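# Seat the lid fully on the box using suction arms

## Task

Place the lid onto the box so it sits fully down and stays there on its own, without a robot holding it, then release it and move the tools away.

## Robot and tools

Robot: two arms, left_arm and right_arm. Each ends in a vacuum tool with a suction cup, not fingers. The reported hand point (end_effector_position) is the middle of the cup's rim when nothing is touching it. The cup points along that point's own +z axis. About 4 cm behind the rim the tool widens, with its body and camera reaching roughly 9 cm sideways, so leave room for it near walls and edges.

Frame: all poses live in one scene frame. The origin sits on the table surface between the arms, +z is up, +x runs out across the table, and left_arm is on the +y side. The names left and right are arm labels only, not image sides. Positions are in metres; orientations are quaternions written w first (qw, qx, qy, qz). Reported positions get less accurate at long reach.

Row layout: every command row holds 16 numbers, both arms always included. Numbers 1-8 are left_arm x, y, z, qw, qx, qy, qz, then left suction; numbers 9-16 are the same for right_arm. Each xyz plus quaternion is an absolute target for that cup point in the scene frame, not an offset. Suction values range -1 to 1: above 0.01 means on, 0.01 or less means off, and the setting persists, so resend the current value for a tool you want unchanged (a 0 switches it off). To hold an arm still, repeat its full pose from the last result before it stopped; to keep an orientation, send the same quaternion in every row rather than the drifting reported one. A target more than 0.6 m from the arm's last reported position along any cup axis gets the call refused. Each control step the command is trimmed to within 70 mm and 16 degrees of the measured pose, so distant goals need follow-up commands; check the result pose.

Tools:
- execute_actions {actions, pictures}: actions is a list with at most one item. An empty list just reports the state. An item with rows (1 to 15 rows of 16 numbers) and steps (up to 15, default 15, each 1/30 s) applies one row per step, repeating the last. An item with only steps (up to 300) is a wait counted from the previous result. pictures (true/false) toggles camera images, which are included by default.
- move {target, speed}: target is one 16-number row as above. Each cup point travels a straight line to its pose; both arms finish together in 0.5 to 10 s. speed is m/s, 0.002 to 0.5, default 0.25; turning is capped at twice that in rad/s. Suction values are applied at the start. Paths do not avoid obstacles or the other arm, and the real hand may lag, stray or overshoot the speed, mostly near full arm extension. The result adds a move: line giving the ending (done, off_target, moving, held, fault) and any limits (paced = pose clipped; held = some steps blocked, after which the arm may jump faster), plus each arm's distance from its target.
- wait {seconds}: 0 to 10 s of letting the scene run with no new command.
- zoom_image {camera, region}: enlarges a pixel box [x0, y0, x1, y1] (max 504x504, origin top-left) of the latest image from cam_head_left, cam_head_right, cam_high, cam_low (672x504) or cam_left_wrist, cam_right_wrist (616x616).
- finished_scene {scene}: ends the current scene (pass its number) and grades it; irreversible. The goal must hold at that moment.

Results: the state line gives, per arm, cup position, quaternion and linear/angular velocities. suction_measured shows vacuum: near 0 means no seal, 0.83 or more means an airtight grip, lower values mean leaks. part_present turns 1 at 0.50 and back to 0 below 0.45. "pose unreachable" means the clearance check altered or stopped that arm's command; HELD marks steps where your row was not fully sent. "Hand target" shows where the controller is currently steering each arm. MOTOR HOT appears from 65 °C; at 80 °C an OVER-TEMPERATURE FAULT brakes that arm until it cools, so don't hold loads longer than needed.

Gripping: switch suction on and press the 36 mm rim flat against a smooth face of the lid so the whole ring touches; holes, seams or the part's edge under the rim leak. Under vacuum the cup compresses, so the held part sits up to ~12 mm nearer the tool. Vacuum alone can lift a resting part. To release, set the lid down on its support first, then turn suction off, and move the tool at least 15 mm away, since the cup may cling until then. A cup sealed to the table pins the tool; turn suction off to free it.

Avoid: dropping or knocking anything off the table (that fails the job), fast impacts, pressing far past contact (force grows with speed and overshoot), arms colliding or shoving each other, and joint overload. A contact torque at a joint's load limit stops that arm, backs it off and holds it 10 s. Something may occasionally nudge loose objects, so check the lid is still seated before finishing.

Each tool is called after "Request:" as name(argument=value, ...) on one line, values as JSON.

## Session

Request:
execute_actions(actions=[])

Scene clock: 0.00 s of 5000.00 s.
left_arm: end_effector_position=(+0.3431, +0.2603, +0.2434) suction_measured=0.00 part_present=0 end_effector_quat_wxyz=(-0.000, -0.242, +0.970, -0.001) end_effector_velocity=(+0.000, -0.000, +0.000) end_effector_angular_velocity=(+0.001, -0.001, -0.001) | right_arm: end_effector_position=(+0.3431, -0.3501, +0.2433) suction_measured=0.00 part_present=0 end_effector_quat_wxyz=(-0.001, +0.172, +0.985, +0.001) end_effector_velocity=(+0.000, -0.000, +0.000) end_effector_angular_velocity=(-0.000, -0.001, +0.000)
Joint positions: left_arm=[-0.002 -0.246 -0.     0.923 -0.002  1.169  1.83 ] | right_arm=[ 0.    -0.248  0.002  0.921  0.003  1.17   2.878]
Joint velocities: left_arm=[-0.001 -0.    -0.     0.     0.001 -0.001 -0.   ] | right_arm=[ 0.    -0.001 -0.001 -0.    -0.001 -0.001 -0.001]
Motor temperatures (°C, as the motors report them): left_arm=[37 34 38 39 33 39 36] | right_arm=[35 37 41 36 42 38 36]
Hand target (left_arm): +0.343, +0.260, +0.243; -0.000, -0.242, +0.970, -0.001
Hand target (right_arm): +0.343, -0.350, +0.243; -0.001, +0.172, +0.985, +0.001

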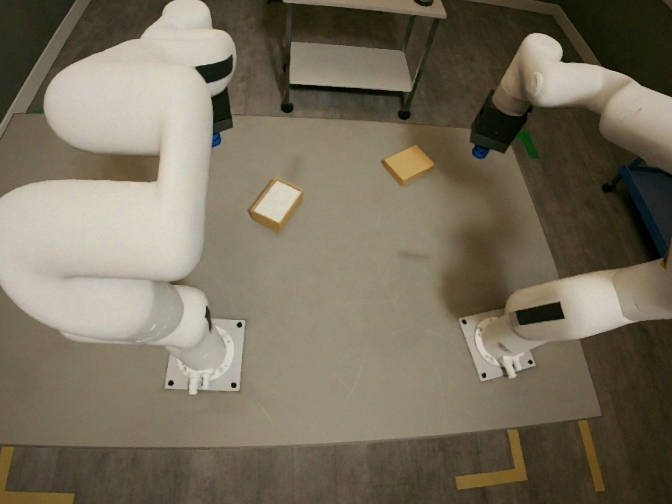

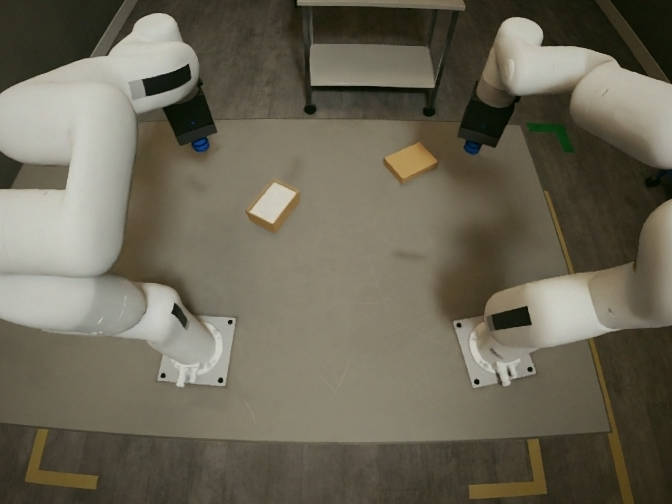

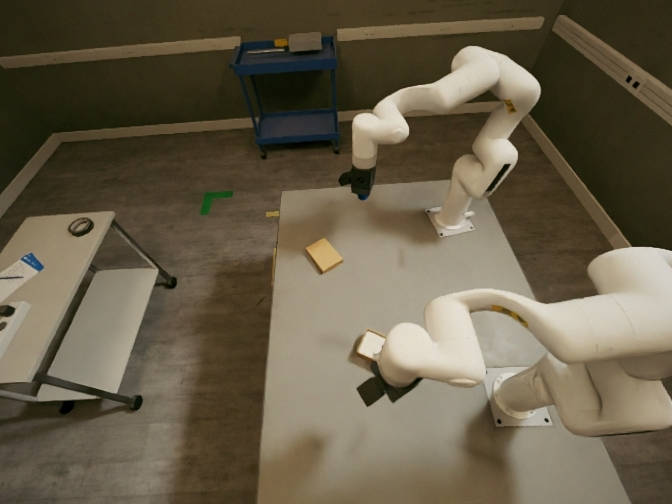

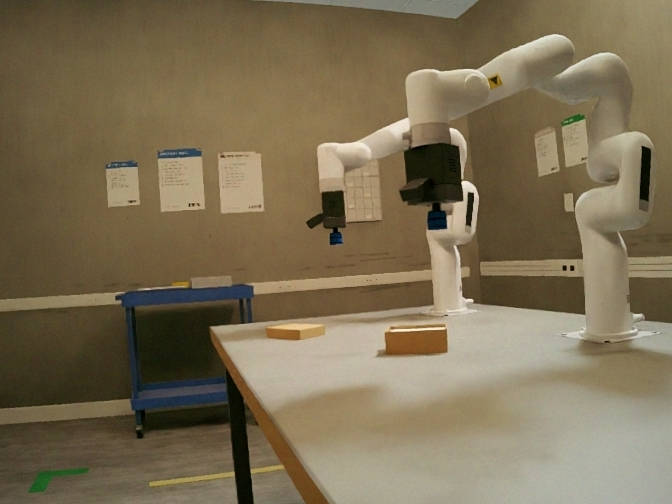

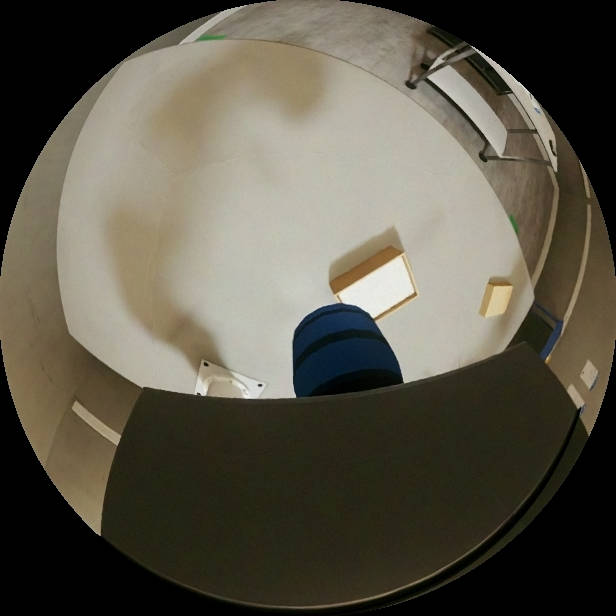

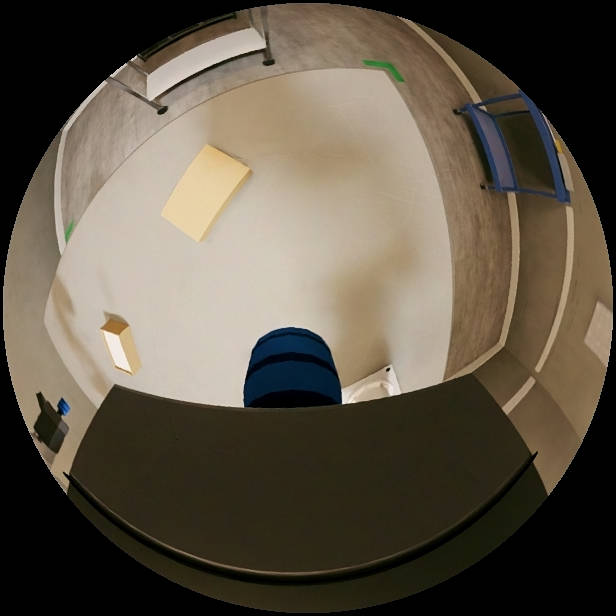

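Request:
zoom_image(camera="cam_head_right", region=[220, 120, 460, 250])

Request:
zoom_image(camera="cam_head_left", region=[220, 120, 460, 250])

Request:
zoom_image(camera="cam_low", region=[240, 300, 480, 380])

Region (220, 120, 460, 250) of cam_head_right's 672x504 image, scaled by 2.100, with more detail than that image has; it fills the top 273 rows of this view, and the rest is white.

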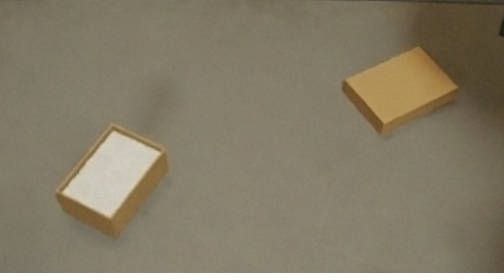

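Region (220, 120, 460, 250) of cam_head_left's 672x504 image, scaled by 2.100, with more detail than that image has; it fills the top 273 rows of this view, and the rest is white.

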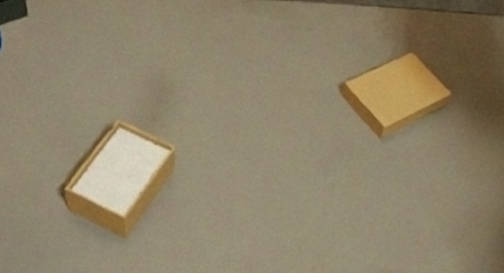

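Region (240, 300, 480, 380) of cam_low's 672x504 image, scaled by 2.100, with more detail than that image has.

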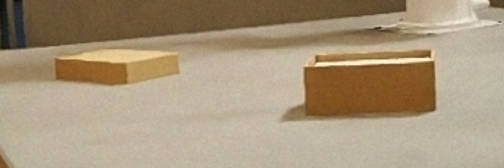

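Request:
move(target=[0.15,0.40,0.30,0,-0.242,0.970,0,0, 0.49,-0.265,0.13,0,-0.280,0.960,0,0], speed=0.3)

Scene clock: 26.17 s of 5000.00 s.
left_arm: end_effector_position=(+0.1503, +0.4006, +0.3004) suction_measured=0.00 part_present=0 end_effector_quat_wxyz=(+0.000, -0.242, +0.970, +0.000) end_effector_velocity=(-0.001, +0.001, +0.001) end_effector_angular_velocity=(-0.002, -0.003, +0.003) | right_arm: end_effector_position=(+0.4896, -0.2648, +0.1300) suction_measured=0.00 part_present=0 end_effector_quat_wxyz=(+0.000, -0.279, +0.960, +0.000) end_effector_velocity=(-0.001, +0.000, -0.002) end_effector_angular_velocity=(-0.002, +0.007, +0.004)
Joint positions: left_arm=[ 0.194 -0.864  0.242  0.68   0.184  1.531  2.176] | right_arm=[ 0.051  0.392  0.063  1.361 -0.028  0.969  2.091]
Joint velocities: left_arm=[ 0.003 -0.003  0.003  0.001  0.     0.002  0.002] | right_arm=[ 0.001  0.007  0.     0.004 -0.     0.005 -0.004]
Motor temperatures (°C, as the motors report them): left_arm=[37 34 38 44 33 39 36] | right_arm=[35 37 41 42 42 38 36]
Hand target (left_arm): +0.150, +0.401, +0.301; +0.000, -0.242, +0.970, +0.000
Hand target (right_arm): +0.490, -0.265, +0.130; -0.000, -0.280, +0.960, +0.000
Off the commanded pose (left_arm): 0.001 m, 0 deg.
Off the commanded pose (right_arm): 0.000 m, 0 deg.
After step 90, 21.10 s passed at rest.
move: done
camera_calibration (this result's frames):
cam_left_wrist: T_world_to_cam=[[0.47219, -0.878963, 0.066793, 0.273809], [-0.79553, -0.392277, 0.461791, 0.159455], [-0.379695, -0.271189, -0.884471, 0.514919], [0, 0, 0, 1]] pos_world=[0.193074, 0.442858, 0.363507]
cam_right_wrist: T_world_to_cam=[[0.530765, -0.843666, 0.0807282, -0.500536], [-0.788674, -0.456793, 0.411502, 0.237611], [-0.310294, -0.282079, -0.907826, 0.278321], [0, 0, 0, 1]] pos_world=[0.539426, -0.235238, 0.195297]

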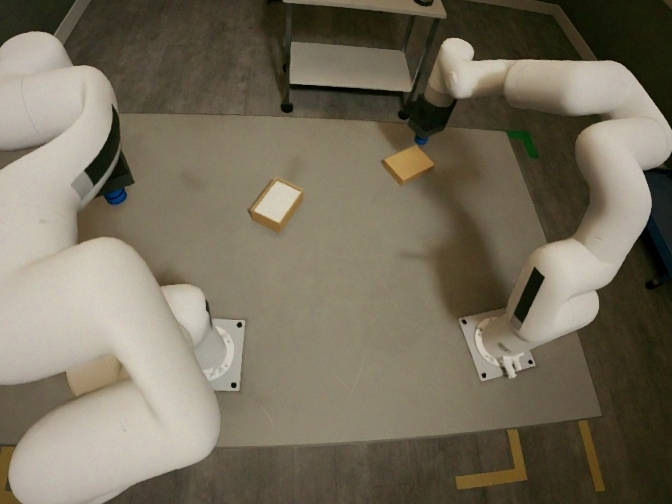

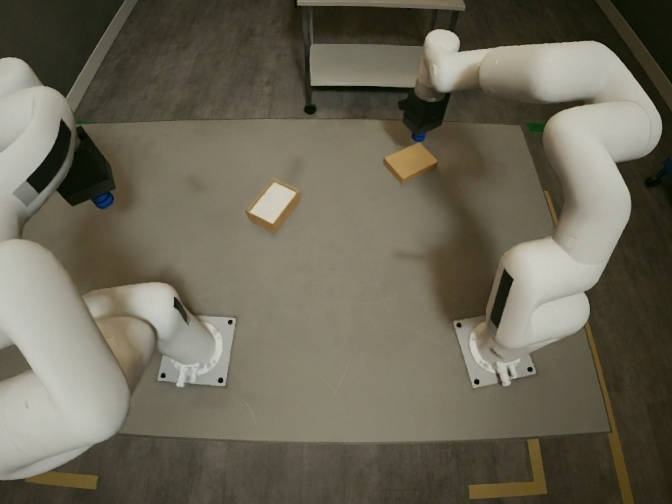

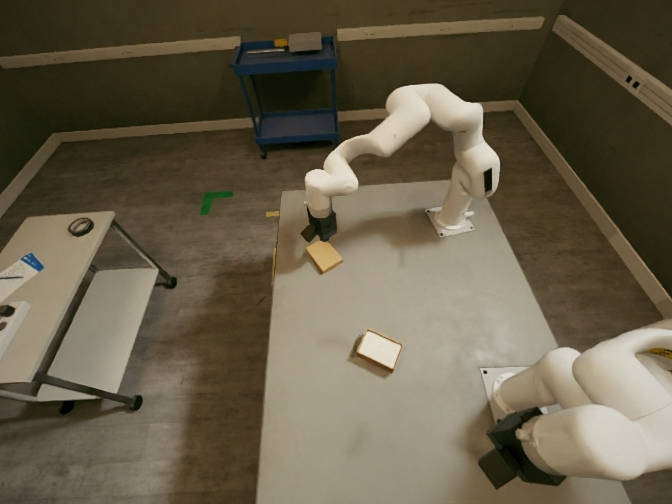

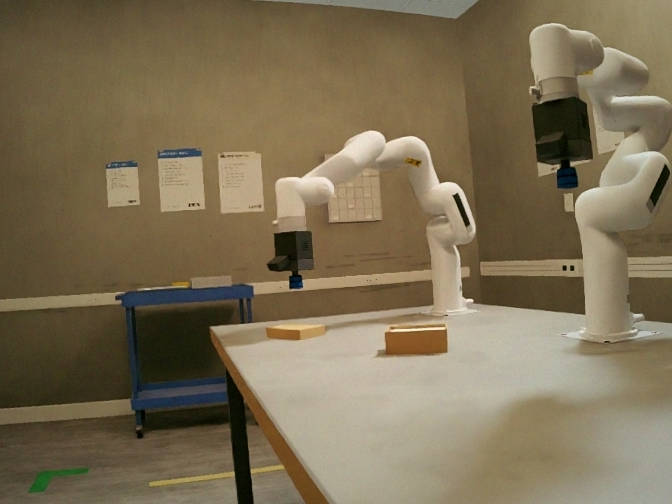

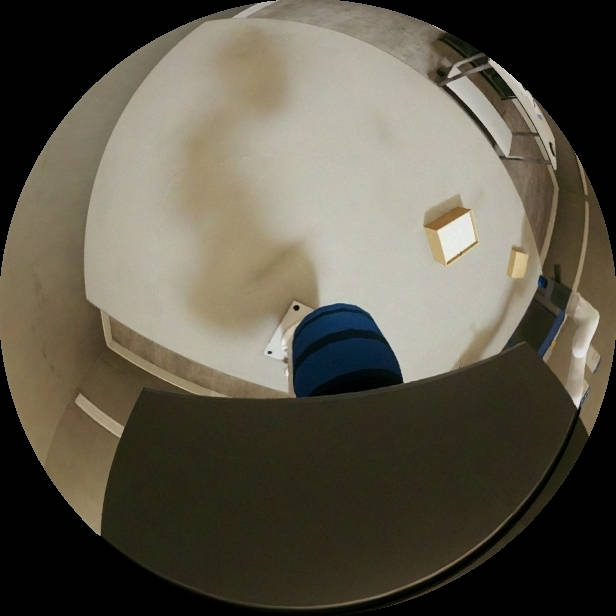

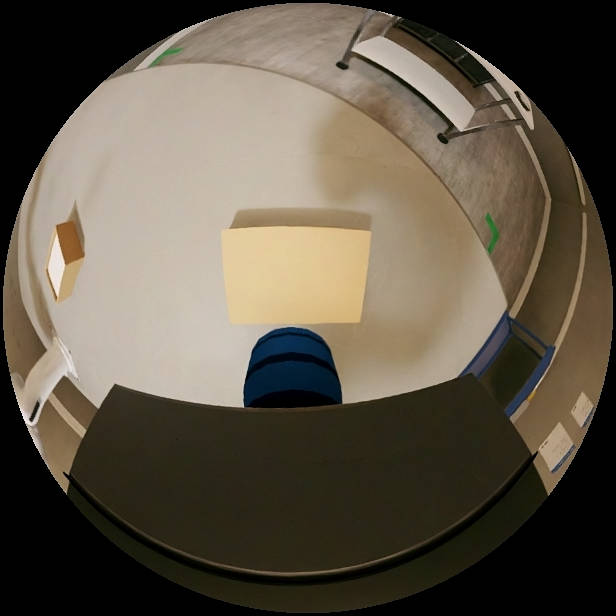

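Request:
move(target=[0.15,0.40,0.30,0,-0.242,0.970,0,0, 0.495,-0.2655,0.035,0,-0.280,0.960,0,1], speed=0.15)

Request:
move(target=[0.15,0.40,0.30,0,-0.242,0.970,0,0, 0.495,-0.2655,0.02,0,-0.280,0.960,0,1], speed=0.02)

Scene clock: 32.90 s of 5000.00 s.
left_arm: end_effector_position=(+0.1500, +0.4000, +0.3000) suction_measured=0.00 part_present=0 end_effector_quat_wxyz=(+0.000, -0.242, +0.970, -0.000) end_effector_velocity=(+0.000, -0.000, -0.000) end_effector_angular_velocity=(-0.001, -0.001, +0.000) | right_arm: end_effector_position=(+0.4953, -0.2655, +0.0356) suction_measured=0.00 part_present=0 end_effector_quat_wxyz=(+0.001, -0.280, +0.960, -0.000) end_effector_velocity=(-0.002, -0.001, -0.004) end_effector_angular_velocity=(-0.004, +0.008, -0.001)
Joint positions: left_arm=[ 0.194 -0.866  0.241  0.678  0.183  1.531  2.174] | right_arm=[ 0.053  0.557  0.055  1.317 -0.043  0.76   2.096]
Joint velocities: left_arm=[ 0.     0.    -0.    -0.    -0.001 -0.    -0.   ] | right_arm=[-0.     0.006 -0.001 -0.003 -0.002 -0.     0.002]
Motor temperatures (°C, as the motors report them): left_arm=[37 34 39 44 33 39 36] | right_arm=[35 38 41 42 42 38 36]
Hand target (left_arm): +0.150, +0.400, +0.300; -0.000, -0.242, +0.970, -0.000
Hand target (right_arm): +0.495, -0.266, +0.035; +0.000, -0.280, +0.960, -0.000
Off the commanded pose (left_arm): 0.000 m, 0 deg.
Off the commanded pose (right_arm): 0.001 m, 0 deg.
After step 90, 2.63 s passed at rest.
move: done
camera_calibration (this result's frames):
cam_left_wrist: T_world_to_cam=[[0.472513, -0.878749, 0.0673226, 0.273119], [-0.795436, -0.392327, 0.46191, 0.159171], [-0.379491, -0.27181, -0.884368, 0.51445], [0, 0, 0, 1]] pos_world=[0.192787, 0.442282, 0.363053]
cam_right_wrist: T_world_to_cam=[[0.531116, -0.843332, 0.08189, -0.496591], [-0.788841, -0.456881, 0.411083, 0.280676], [-0.309265, -0.282931, -0.907912, 0.193386], [0, 0, 0, 1]] pos_world=[0.544964, -0.235841, 0.100862]

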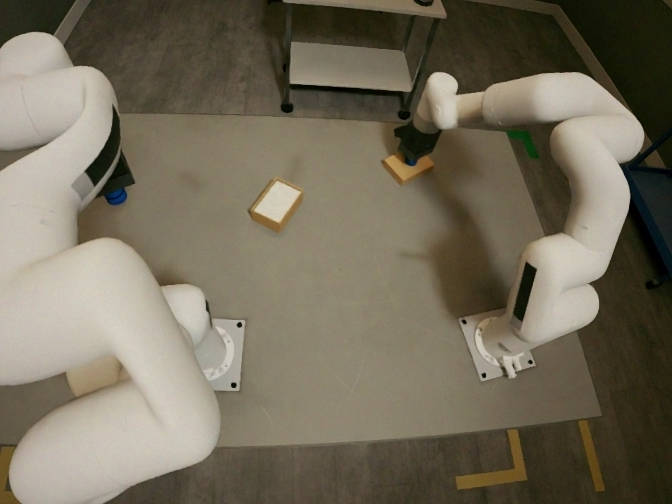

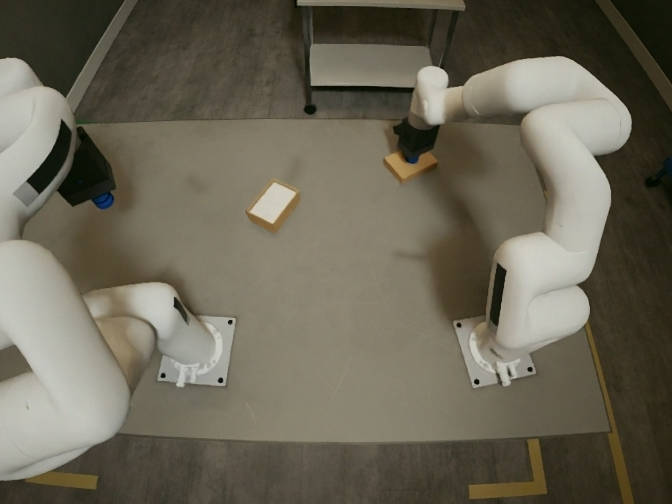

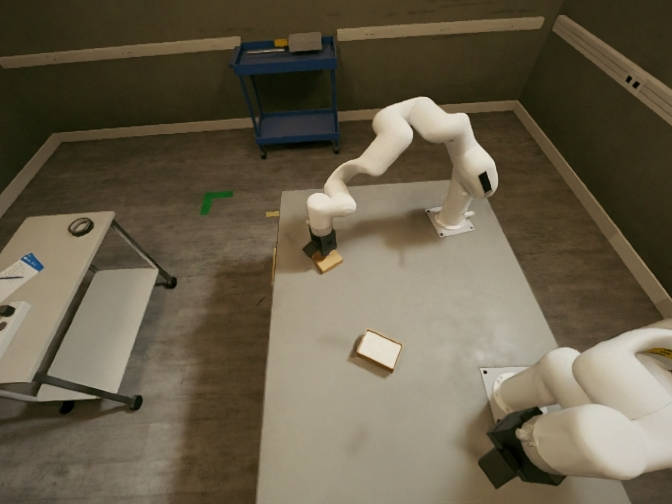

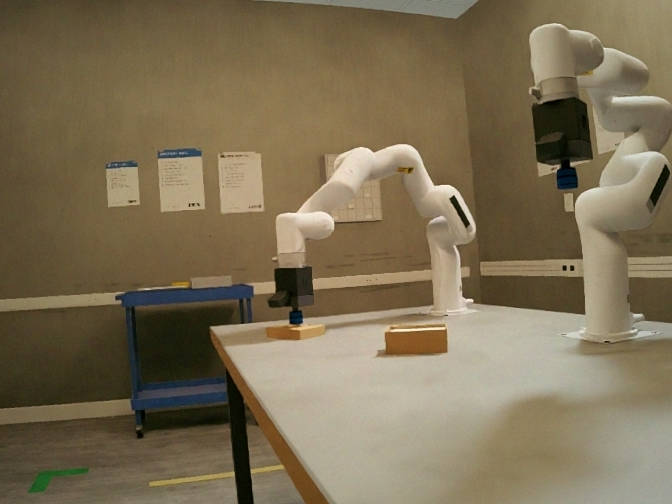

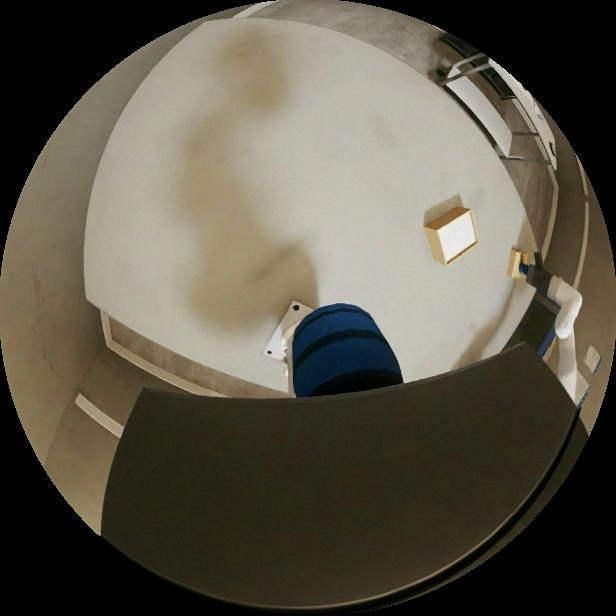

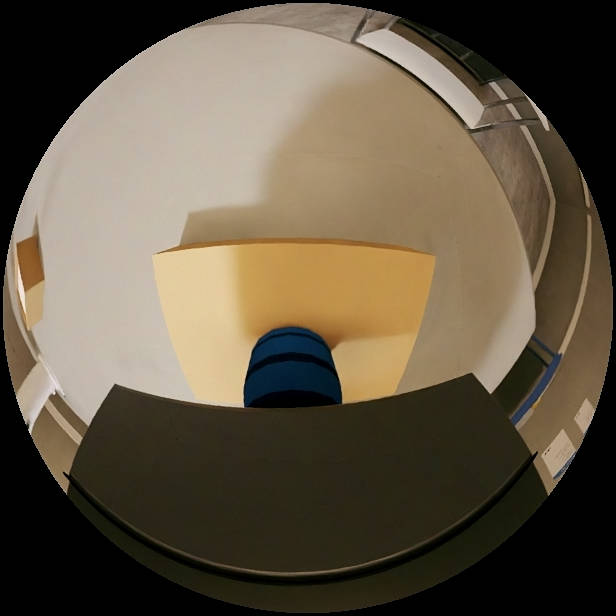

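Scene clock: 33.97 s of 5000.00 s.
left_arm: end_effector_position=(+0.1500, +0.4000, +0.3000) suction_measured=0.00 part_present=0 end_effector_quat_wxyz=(+0.000, -0.242, +0.970, -0.000) end_effector_velocity=(-0.000, +0.000, -0.000) end_effector_angular_velocity=(-0.001, +0.001, +0.001) | right_arm: end_effector_position=(+0.4950, -0.2655, +0.0201) suction_measured=1.00 part_present=1 end_effector_quat_wxyz=(+0.000, -0.280, +0.960, -0.000) end_effector_velocity=(+0.001, -0.000, +0.000) end_effector_angular_velocity=(-0.000, -0.002, -0.001)
Joint positions: left_arm=[ 0.194 -0.866  0.241  0.678  0.183  1.531  2.174] | right_arm=[ 0.054  0.587  0.054  1.315 -0.045  0.729  2.097]
Joint velocities: left_arm=[ 0.     0.     0.001 -0.     0.     0.001  0.   ] | right_arm=[ 0.     0.    -0.     0.001 -0.001 -0.001  0.001]
Motor temperatures (°C, as the motors report them): left_arm=[37 34 39 44 33 39 36] | right_arm=[35 38 41 42 42 38 36]
Hand target (left_arm): +0.150, +0.400, +0.300; +0.000, -0.242, +0.970, -0.000
Hand target (right_arm): +0.495, -0.266, +0.020; -0.000, -0.280, +0.960, -0.000
Off the commanded pose (left_arm): 0.000 m, 0 deg.
Off the commanded pose (right_arm): 0.000 m, 0 deg.
move: done
camera_calibration (this result's frames):
cam_left_wrist: T_world_to_cam=[[0.472511, -0.87875, 0.0673199, 0.273118], [-0.795436, -0.392326, 0.46191, 0.159173], [-0.379492, -0.271806, -0.884368, 0.514446], [0, 0, 0, 1]] pos_world=[0.192789, 0.442281, 0.36305]
cam_right_wrist: T_world_to_cam=[[0.531638, -0.843041, 0.0814987, -0.495386], [-0.788186, -0.45722, 0.411963, 0.286395], [-0.310039, -0.283251, -0.907548, 0.179574], [0, 0, 0, 1]] pos_world=[0.544774, -0.235821, 0.0853607]

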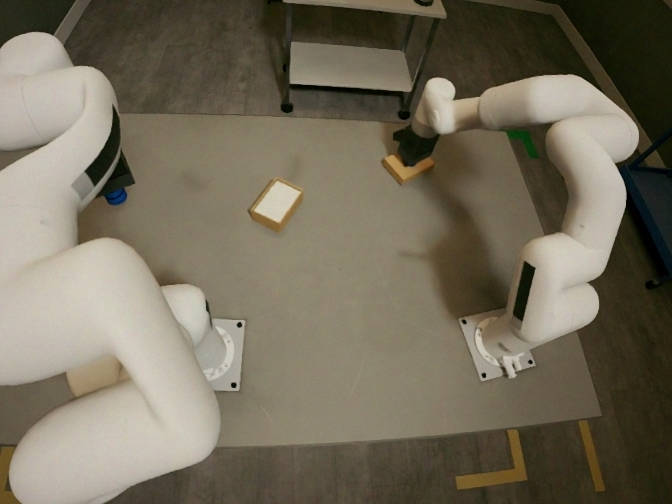

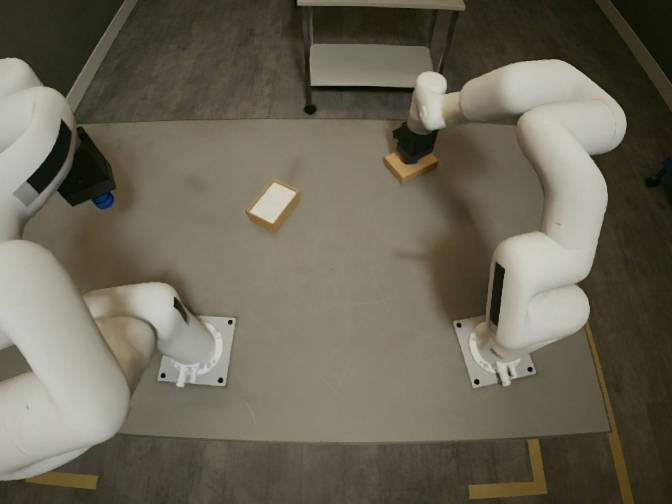

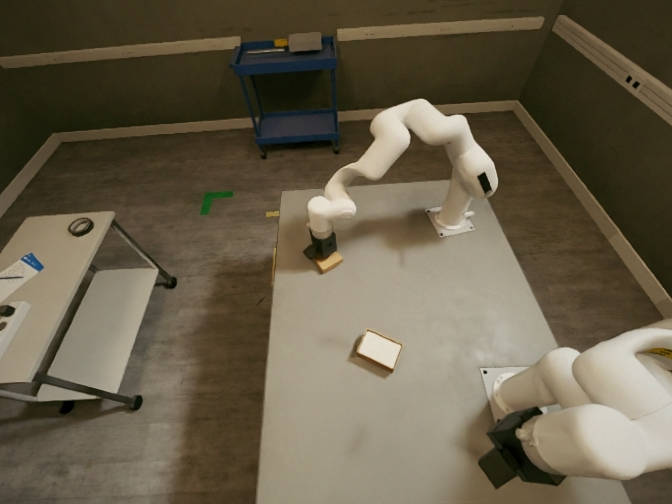

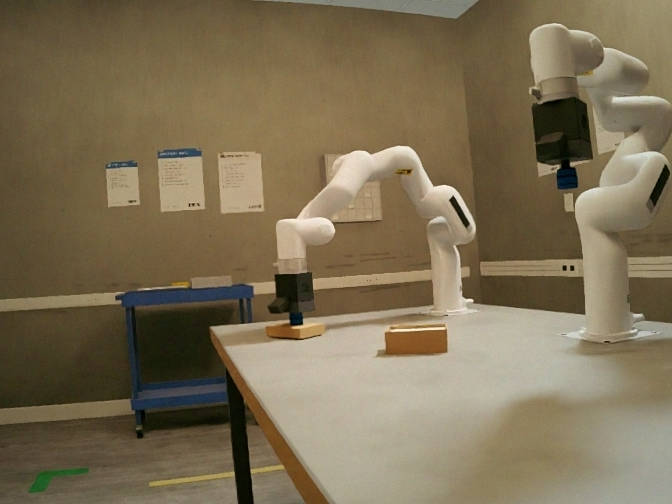

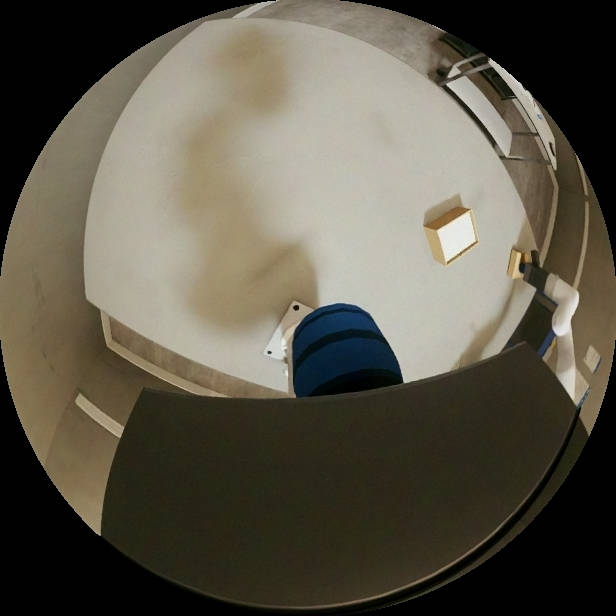

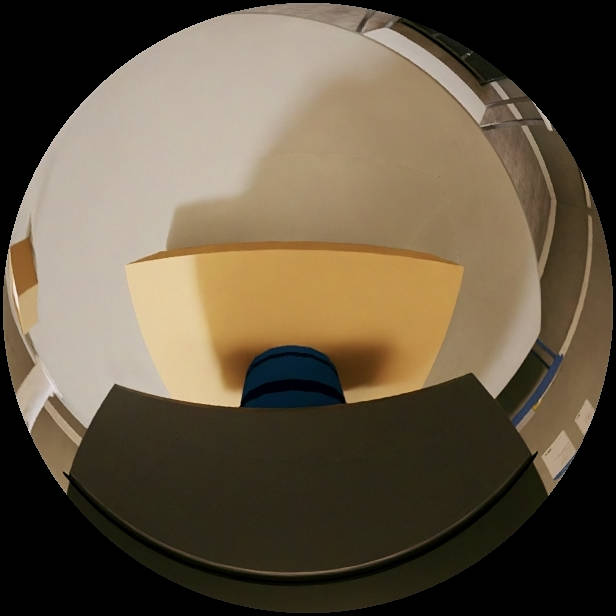

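Request:
move(target=[0.15,0.40,0.30,0,-0.242,0.970,0,0, 0.264,0.024,0.12,0,-0.515,0.857,0,1], speed=0.25)

Scene clock: 37.83 s of 5000.00 s.
left_arm: end_effector_position=(+0.1500, +0.4000, +0.3000) suction_measured=0.00 part_present=0 end_effector_quat_wxyz=(+0.000, -0.242, +0.970, +0.000) end_effector_velocity=(+0.000, +0.000, +0.000) end_effector_angular_velocity=(+0.001, +0.000, +0.000) | right_arm: end_effector_position=(+0.2641, +0.0222, +0.1198) suction_measured=1.00 part_present=1 end_effector_quat_wxyz=(-0.001, -0.514, +0.858, -0.001) end_effector_velocity=(-0.005, +0.007, +0.003) end_effector_angular_velocity=(+0.004, -0.000, +0.012)
Joint positions: left_arm=[ 0.194 -0.866  0.241  0.678  0.183  1.531  2.174] | right_arm=[ 0.48   0.368  0.33   1.271 -0.146  0.929  2.33 ]
Joint velocities: left_arm=[ 0.     0.    -0.001  0.     0.     0.    -0.   ] | right_arm=[ 0.009  0.003  0.007  0.011 -0.001  0.005  0.003]
Motor temperatures (°C, as the motors report them): left_arm=[37 34 39 44 33 39 36] | right_arm=[35 38 41 42 42 38 36]
Hand target (left_arm): +0.150, +0.400, +0.300; +0.000, -0.242, +0.970, +0.000
Hand target (right_arm): +0.263, +0.023, +0.120; -0.001, -0.515, +0.857, -0.000
Off the commanded pose (left_arm): 0.000 m, 0 deg.
Off the commanded pose (right_arm): 0.002 m, 0 deg.
move: done
camera_calibration (this result's frames):
cam_left_wrist: T_world_to_cam=[[0.472511, -0.87875, 0.0673198, 0.273119], [-0.795436, -0.392326, 0.46191, 0.159173], [-0.379493, -0.271806, -0.884368, 0.514446], [0, 0, 0, 1]] pos_world=[0.192789, 0.44228, 0.36305]
cam_right_wrist: T_world_to_cam=[[0.876905, -0.473765, 0.0811455, -0.237574], [-0.461956, -0.784037, 0.414588, 0.115668], [-0.132796, -0.40104, -0.906384, 0.235627], [0, 0, 0, 1]] pos_world=[0.293054, 0.0726296, 0.184892]

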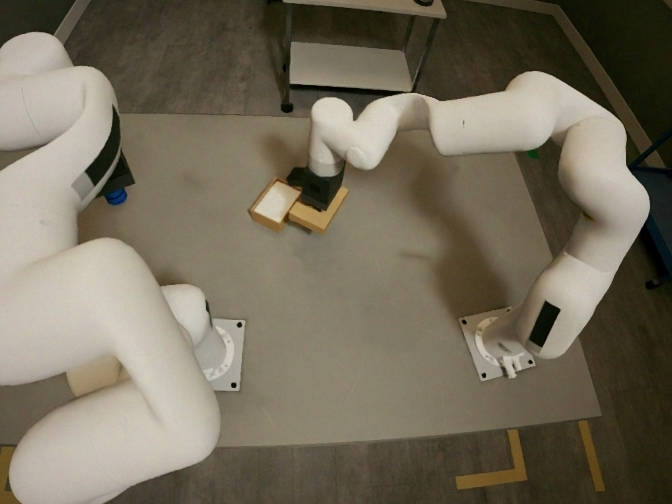

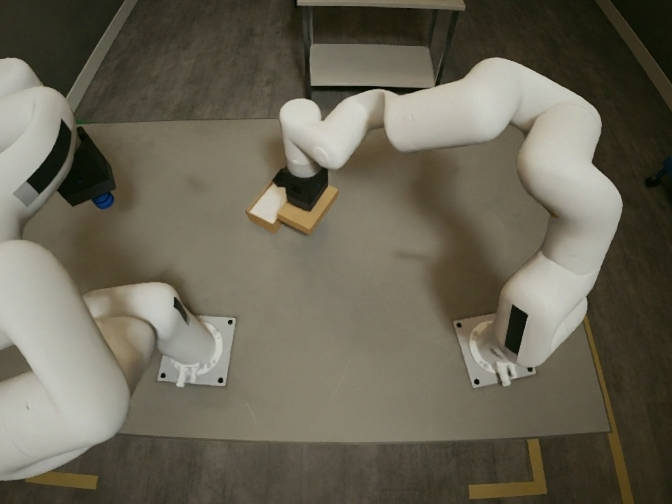

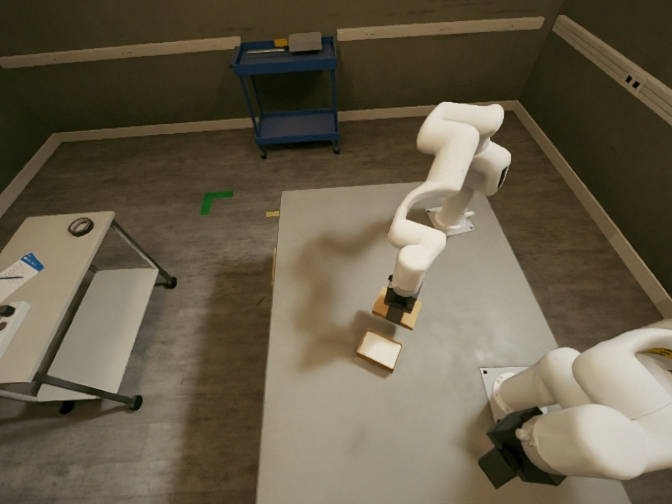

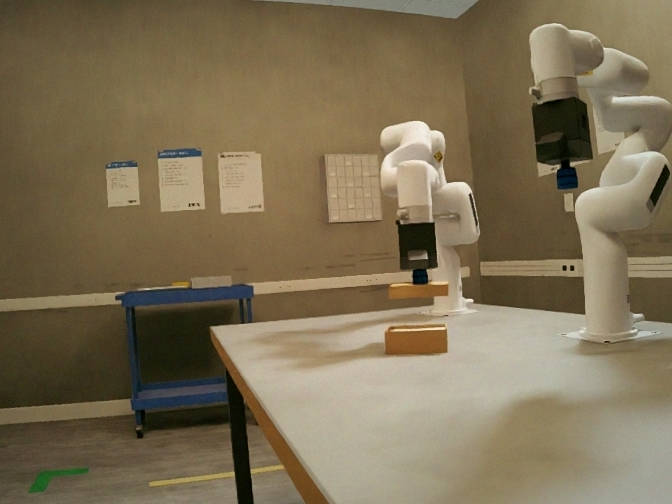

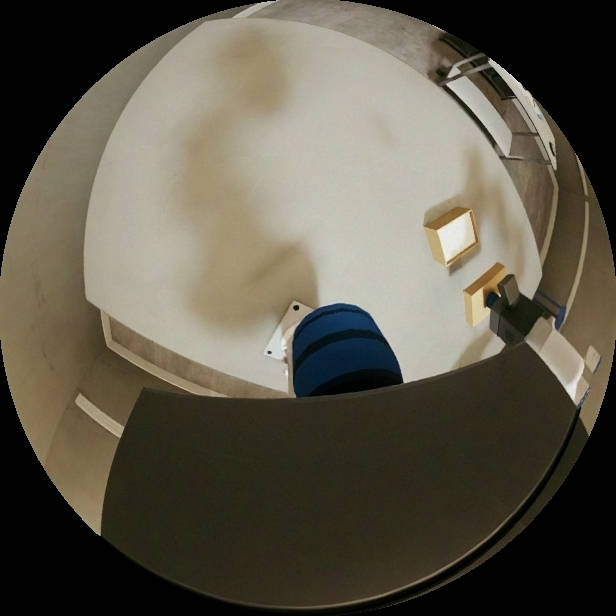

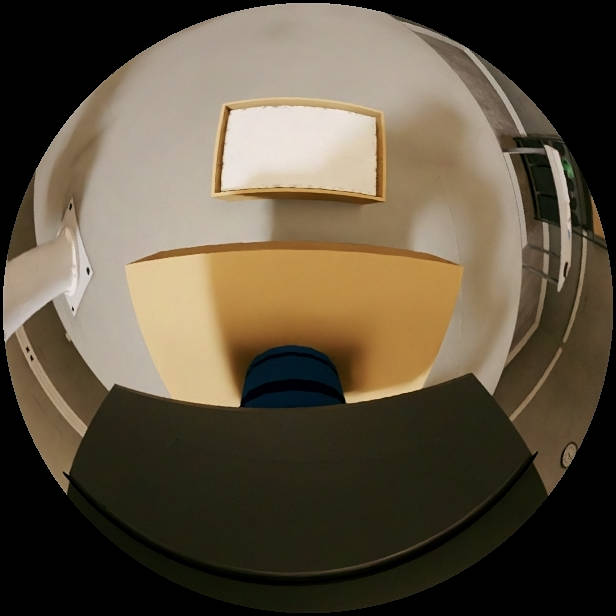

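Request:
zoom_image(camera="cam_right_wrist", region=[110, 80, 480, 290])

Region (110, 80, 480, 290) of cam_right_wrist's 616x616 image, scaled by 1.362, with more detail than that image has; it fills the top 286 rows of this view, and the rest is white.

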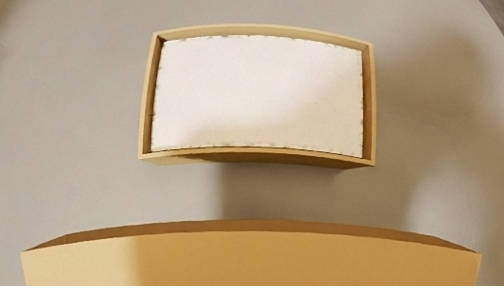

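Request:
move(target=[0.15,0.40,0.30,0,-0.242,0.970,0,0, 0.326,0.122,0.075,0,-0.509,0.8607,0,1], speed=0.12)

Request:
zoom_image(camera="cam_low", region=[340, 270, 500, 370])

Request:
zoom_image(camera="cam_head_right", region=[210, 150, 340, 250])

Request:
zoom_image(camera="cam_right_wrist", region=[110, 180, 480, 300])

Scene clock: 57.10 s of 5000.00 s.
left_arm: end_effector_position=(+0.1500, +0.4000, +0.3000) suction_measured=0.00 part_present=0 end_effector_quat_wxyz=(-0.000, -0.242, +0.970, -0.000) end_effector_velocity=(+0.000, -0.000, +0.000) end_effector_angular_velocity=(+0.001, -0.000, -0.001) | right_arm: end_effector_position=(+0.3258, +0.1218, +0.0751) suction_measured=1.00 part_present=1 end_effector_quat_wxyz=(+0.000, -0.509, +0.861, +0.000) end_effector_velocity=(-0.000, +0.001, -0.002) end_effector_angular_velocity=(-0.006, +0.004, +0.000)
Joint positions: left_arm=[ 0.194 -0.866  0.241  0.678  0.183  1.531  2.174] | right_arm=[ 0.602  0.828  0.284  1.876 -0.235  1.08   2.374]
Joint velocities: left_arm=[-0.    -0.    -0.001 -0.     0.    -0.     0.   ] | right_arm=[ 0.003  0.011 -0.001  0.014  0.     0.011 -0.   ]
Motor temperatures (°C, as the motors report them): left_arm=[37 34 39 45 33 39 36] | right_arm=[35 39 41 43 42 38 36]
Hand target (left_arm): +0.150, +0.400, +0.300; -0.000, -0.242, +0.970, +0.000
Hand target (right_arm): +0.326, +0.122, +0.075; -0.000, -0.509, +0.861, +0.000
Off the commanded pose (left_arm): 0.000 m, 0 deg.
Off the commanded pose (right_arm): 0.000 m, 0 deg.
After step 90, 14.73 s passed at rest.
move: done
camera_calibration (this result's frames):
cam_left_wrist: T_world_to_cam=[[0.472511, -0.87875, 0.0673198, 0.273118], [-0.795436, -0.392326, 0.461911, 0.159173], [-0.379493, -0.271806, -0.884368, 0.514446], [0, 0, 0, 1]] pos_world=[0.192789, 0.44228, 0.36305]
cam_right_wrist: T_world_to_cam=[[0.870888, -0.48479, 0.0808192, -0.237514], [-0.472157, -0.779601, 0.41145, 0.24383], [-0.13646, -0.396486, -0.907842, 0.244047], [0, 0, 0, 1]] pos_world=[0.355277, 0.171707, 0.140428]

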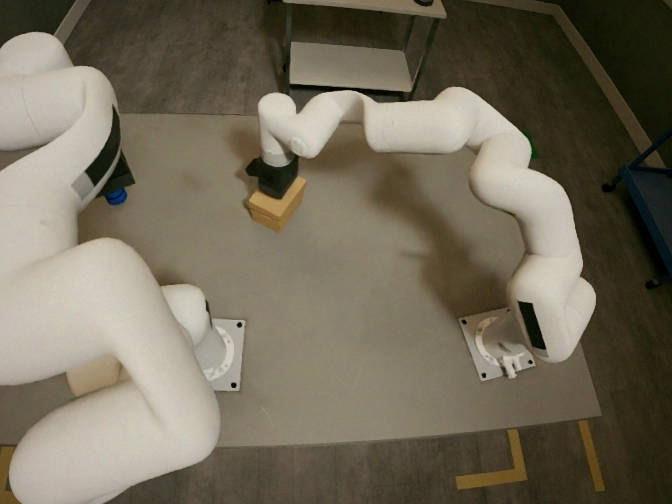

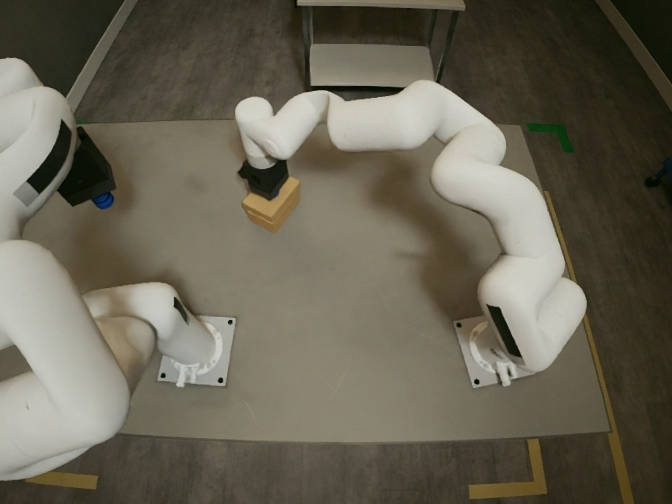

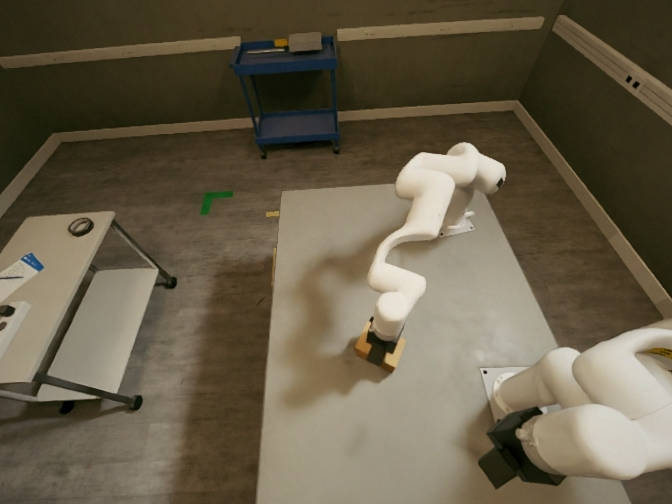

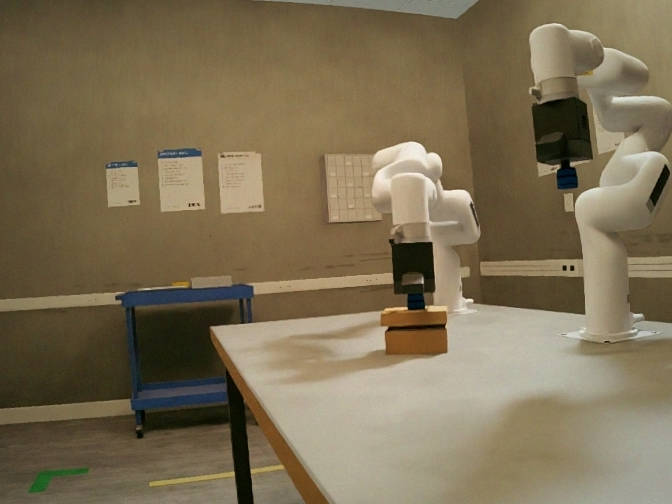

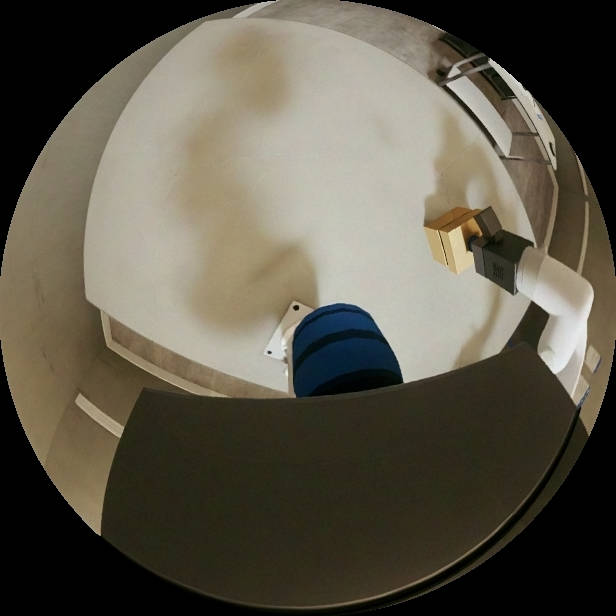

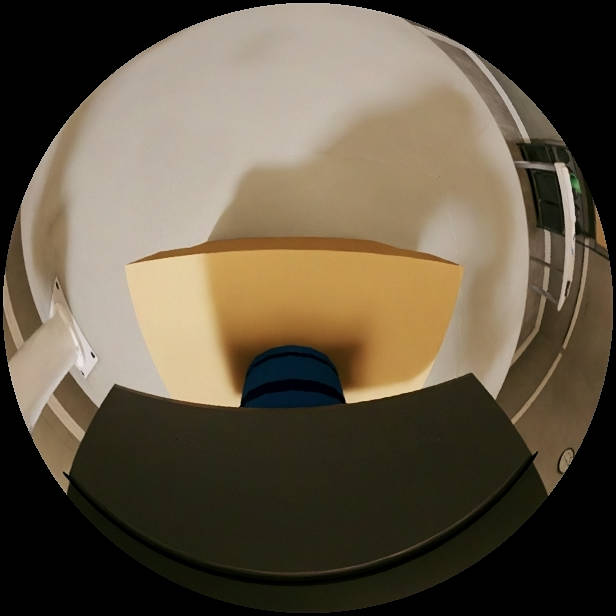

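Region (340, 270, 500, 370) of cam_low's 672x504 image, scaled by 3.150, with more detail than that image has; it fills the top 315 rows of this view, and the rest is white.

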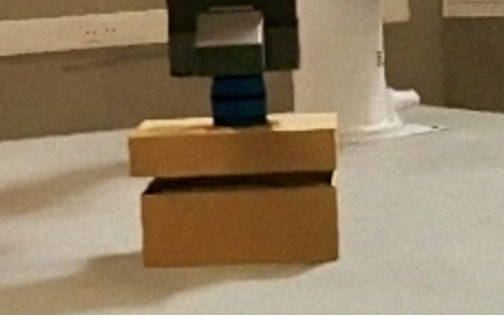

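Region (210, 150, 340, 250) of cam_head_right's 672x504 image, scaled by 3.877, with more detail than that image has; it fills the top 388 rows of this view, and the rest is white.

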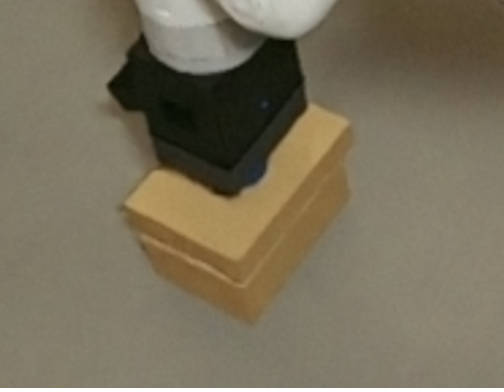

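Region (110, 180, 480, 300) of cam_right_wrist's 616x616 image, scaled by 1.362, with more detail than that image has; it fills the top 163 rows of this view, and the rest is white.

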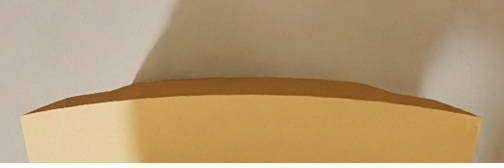

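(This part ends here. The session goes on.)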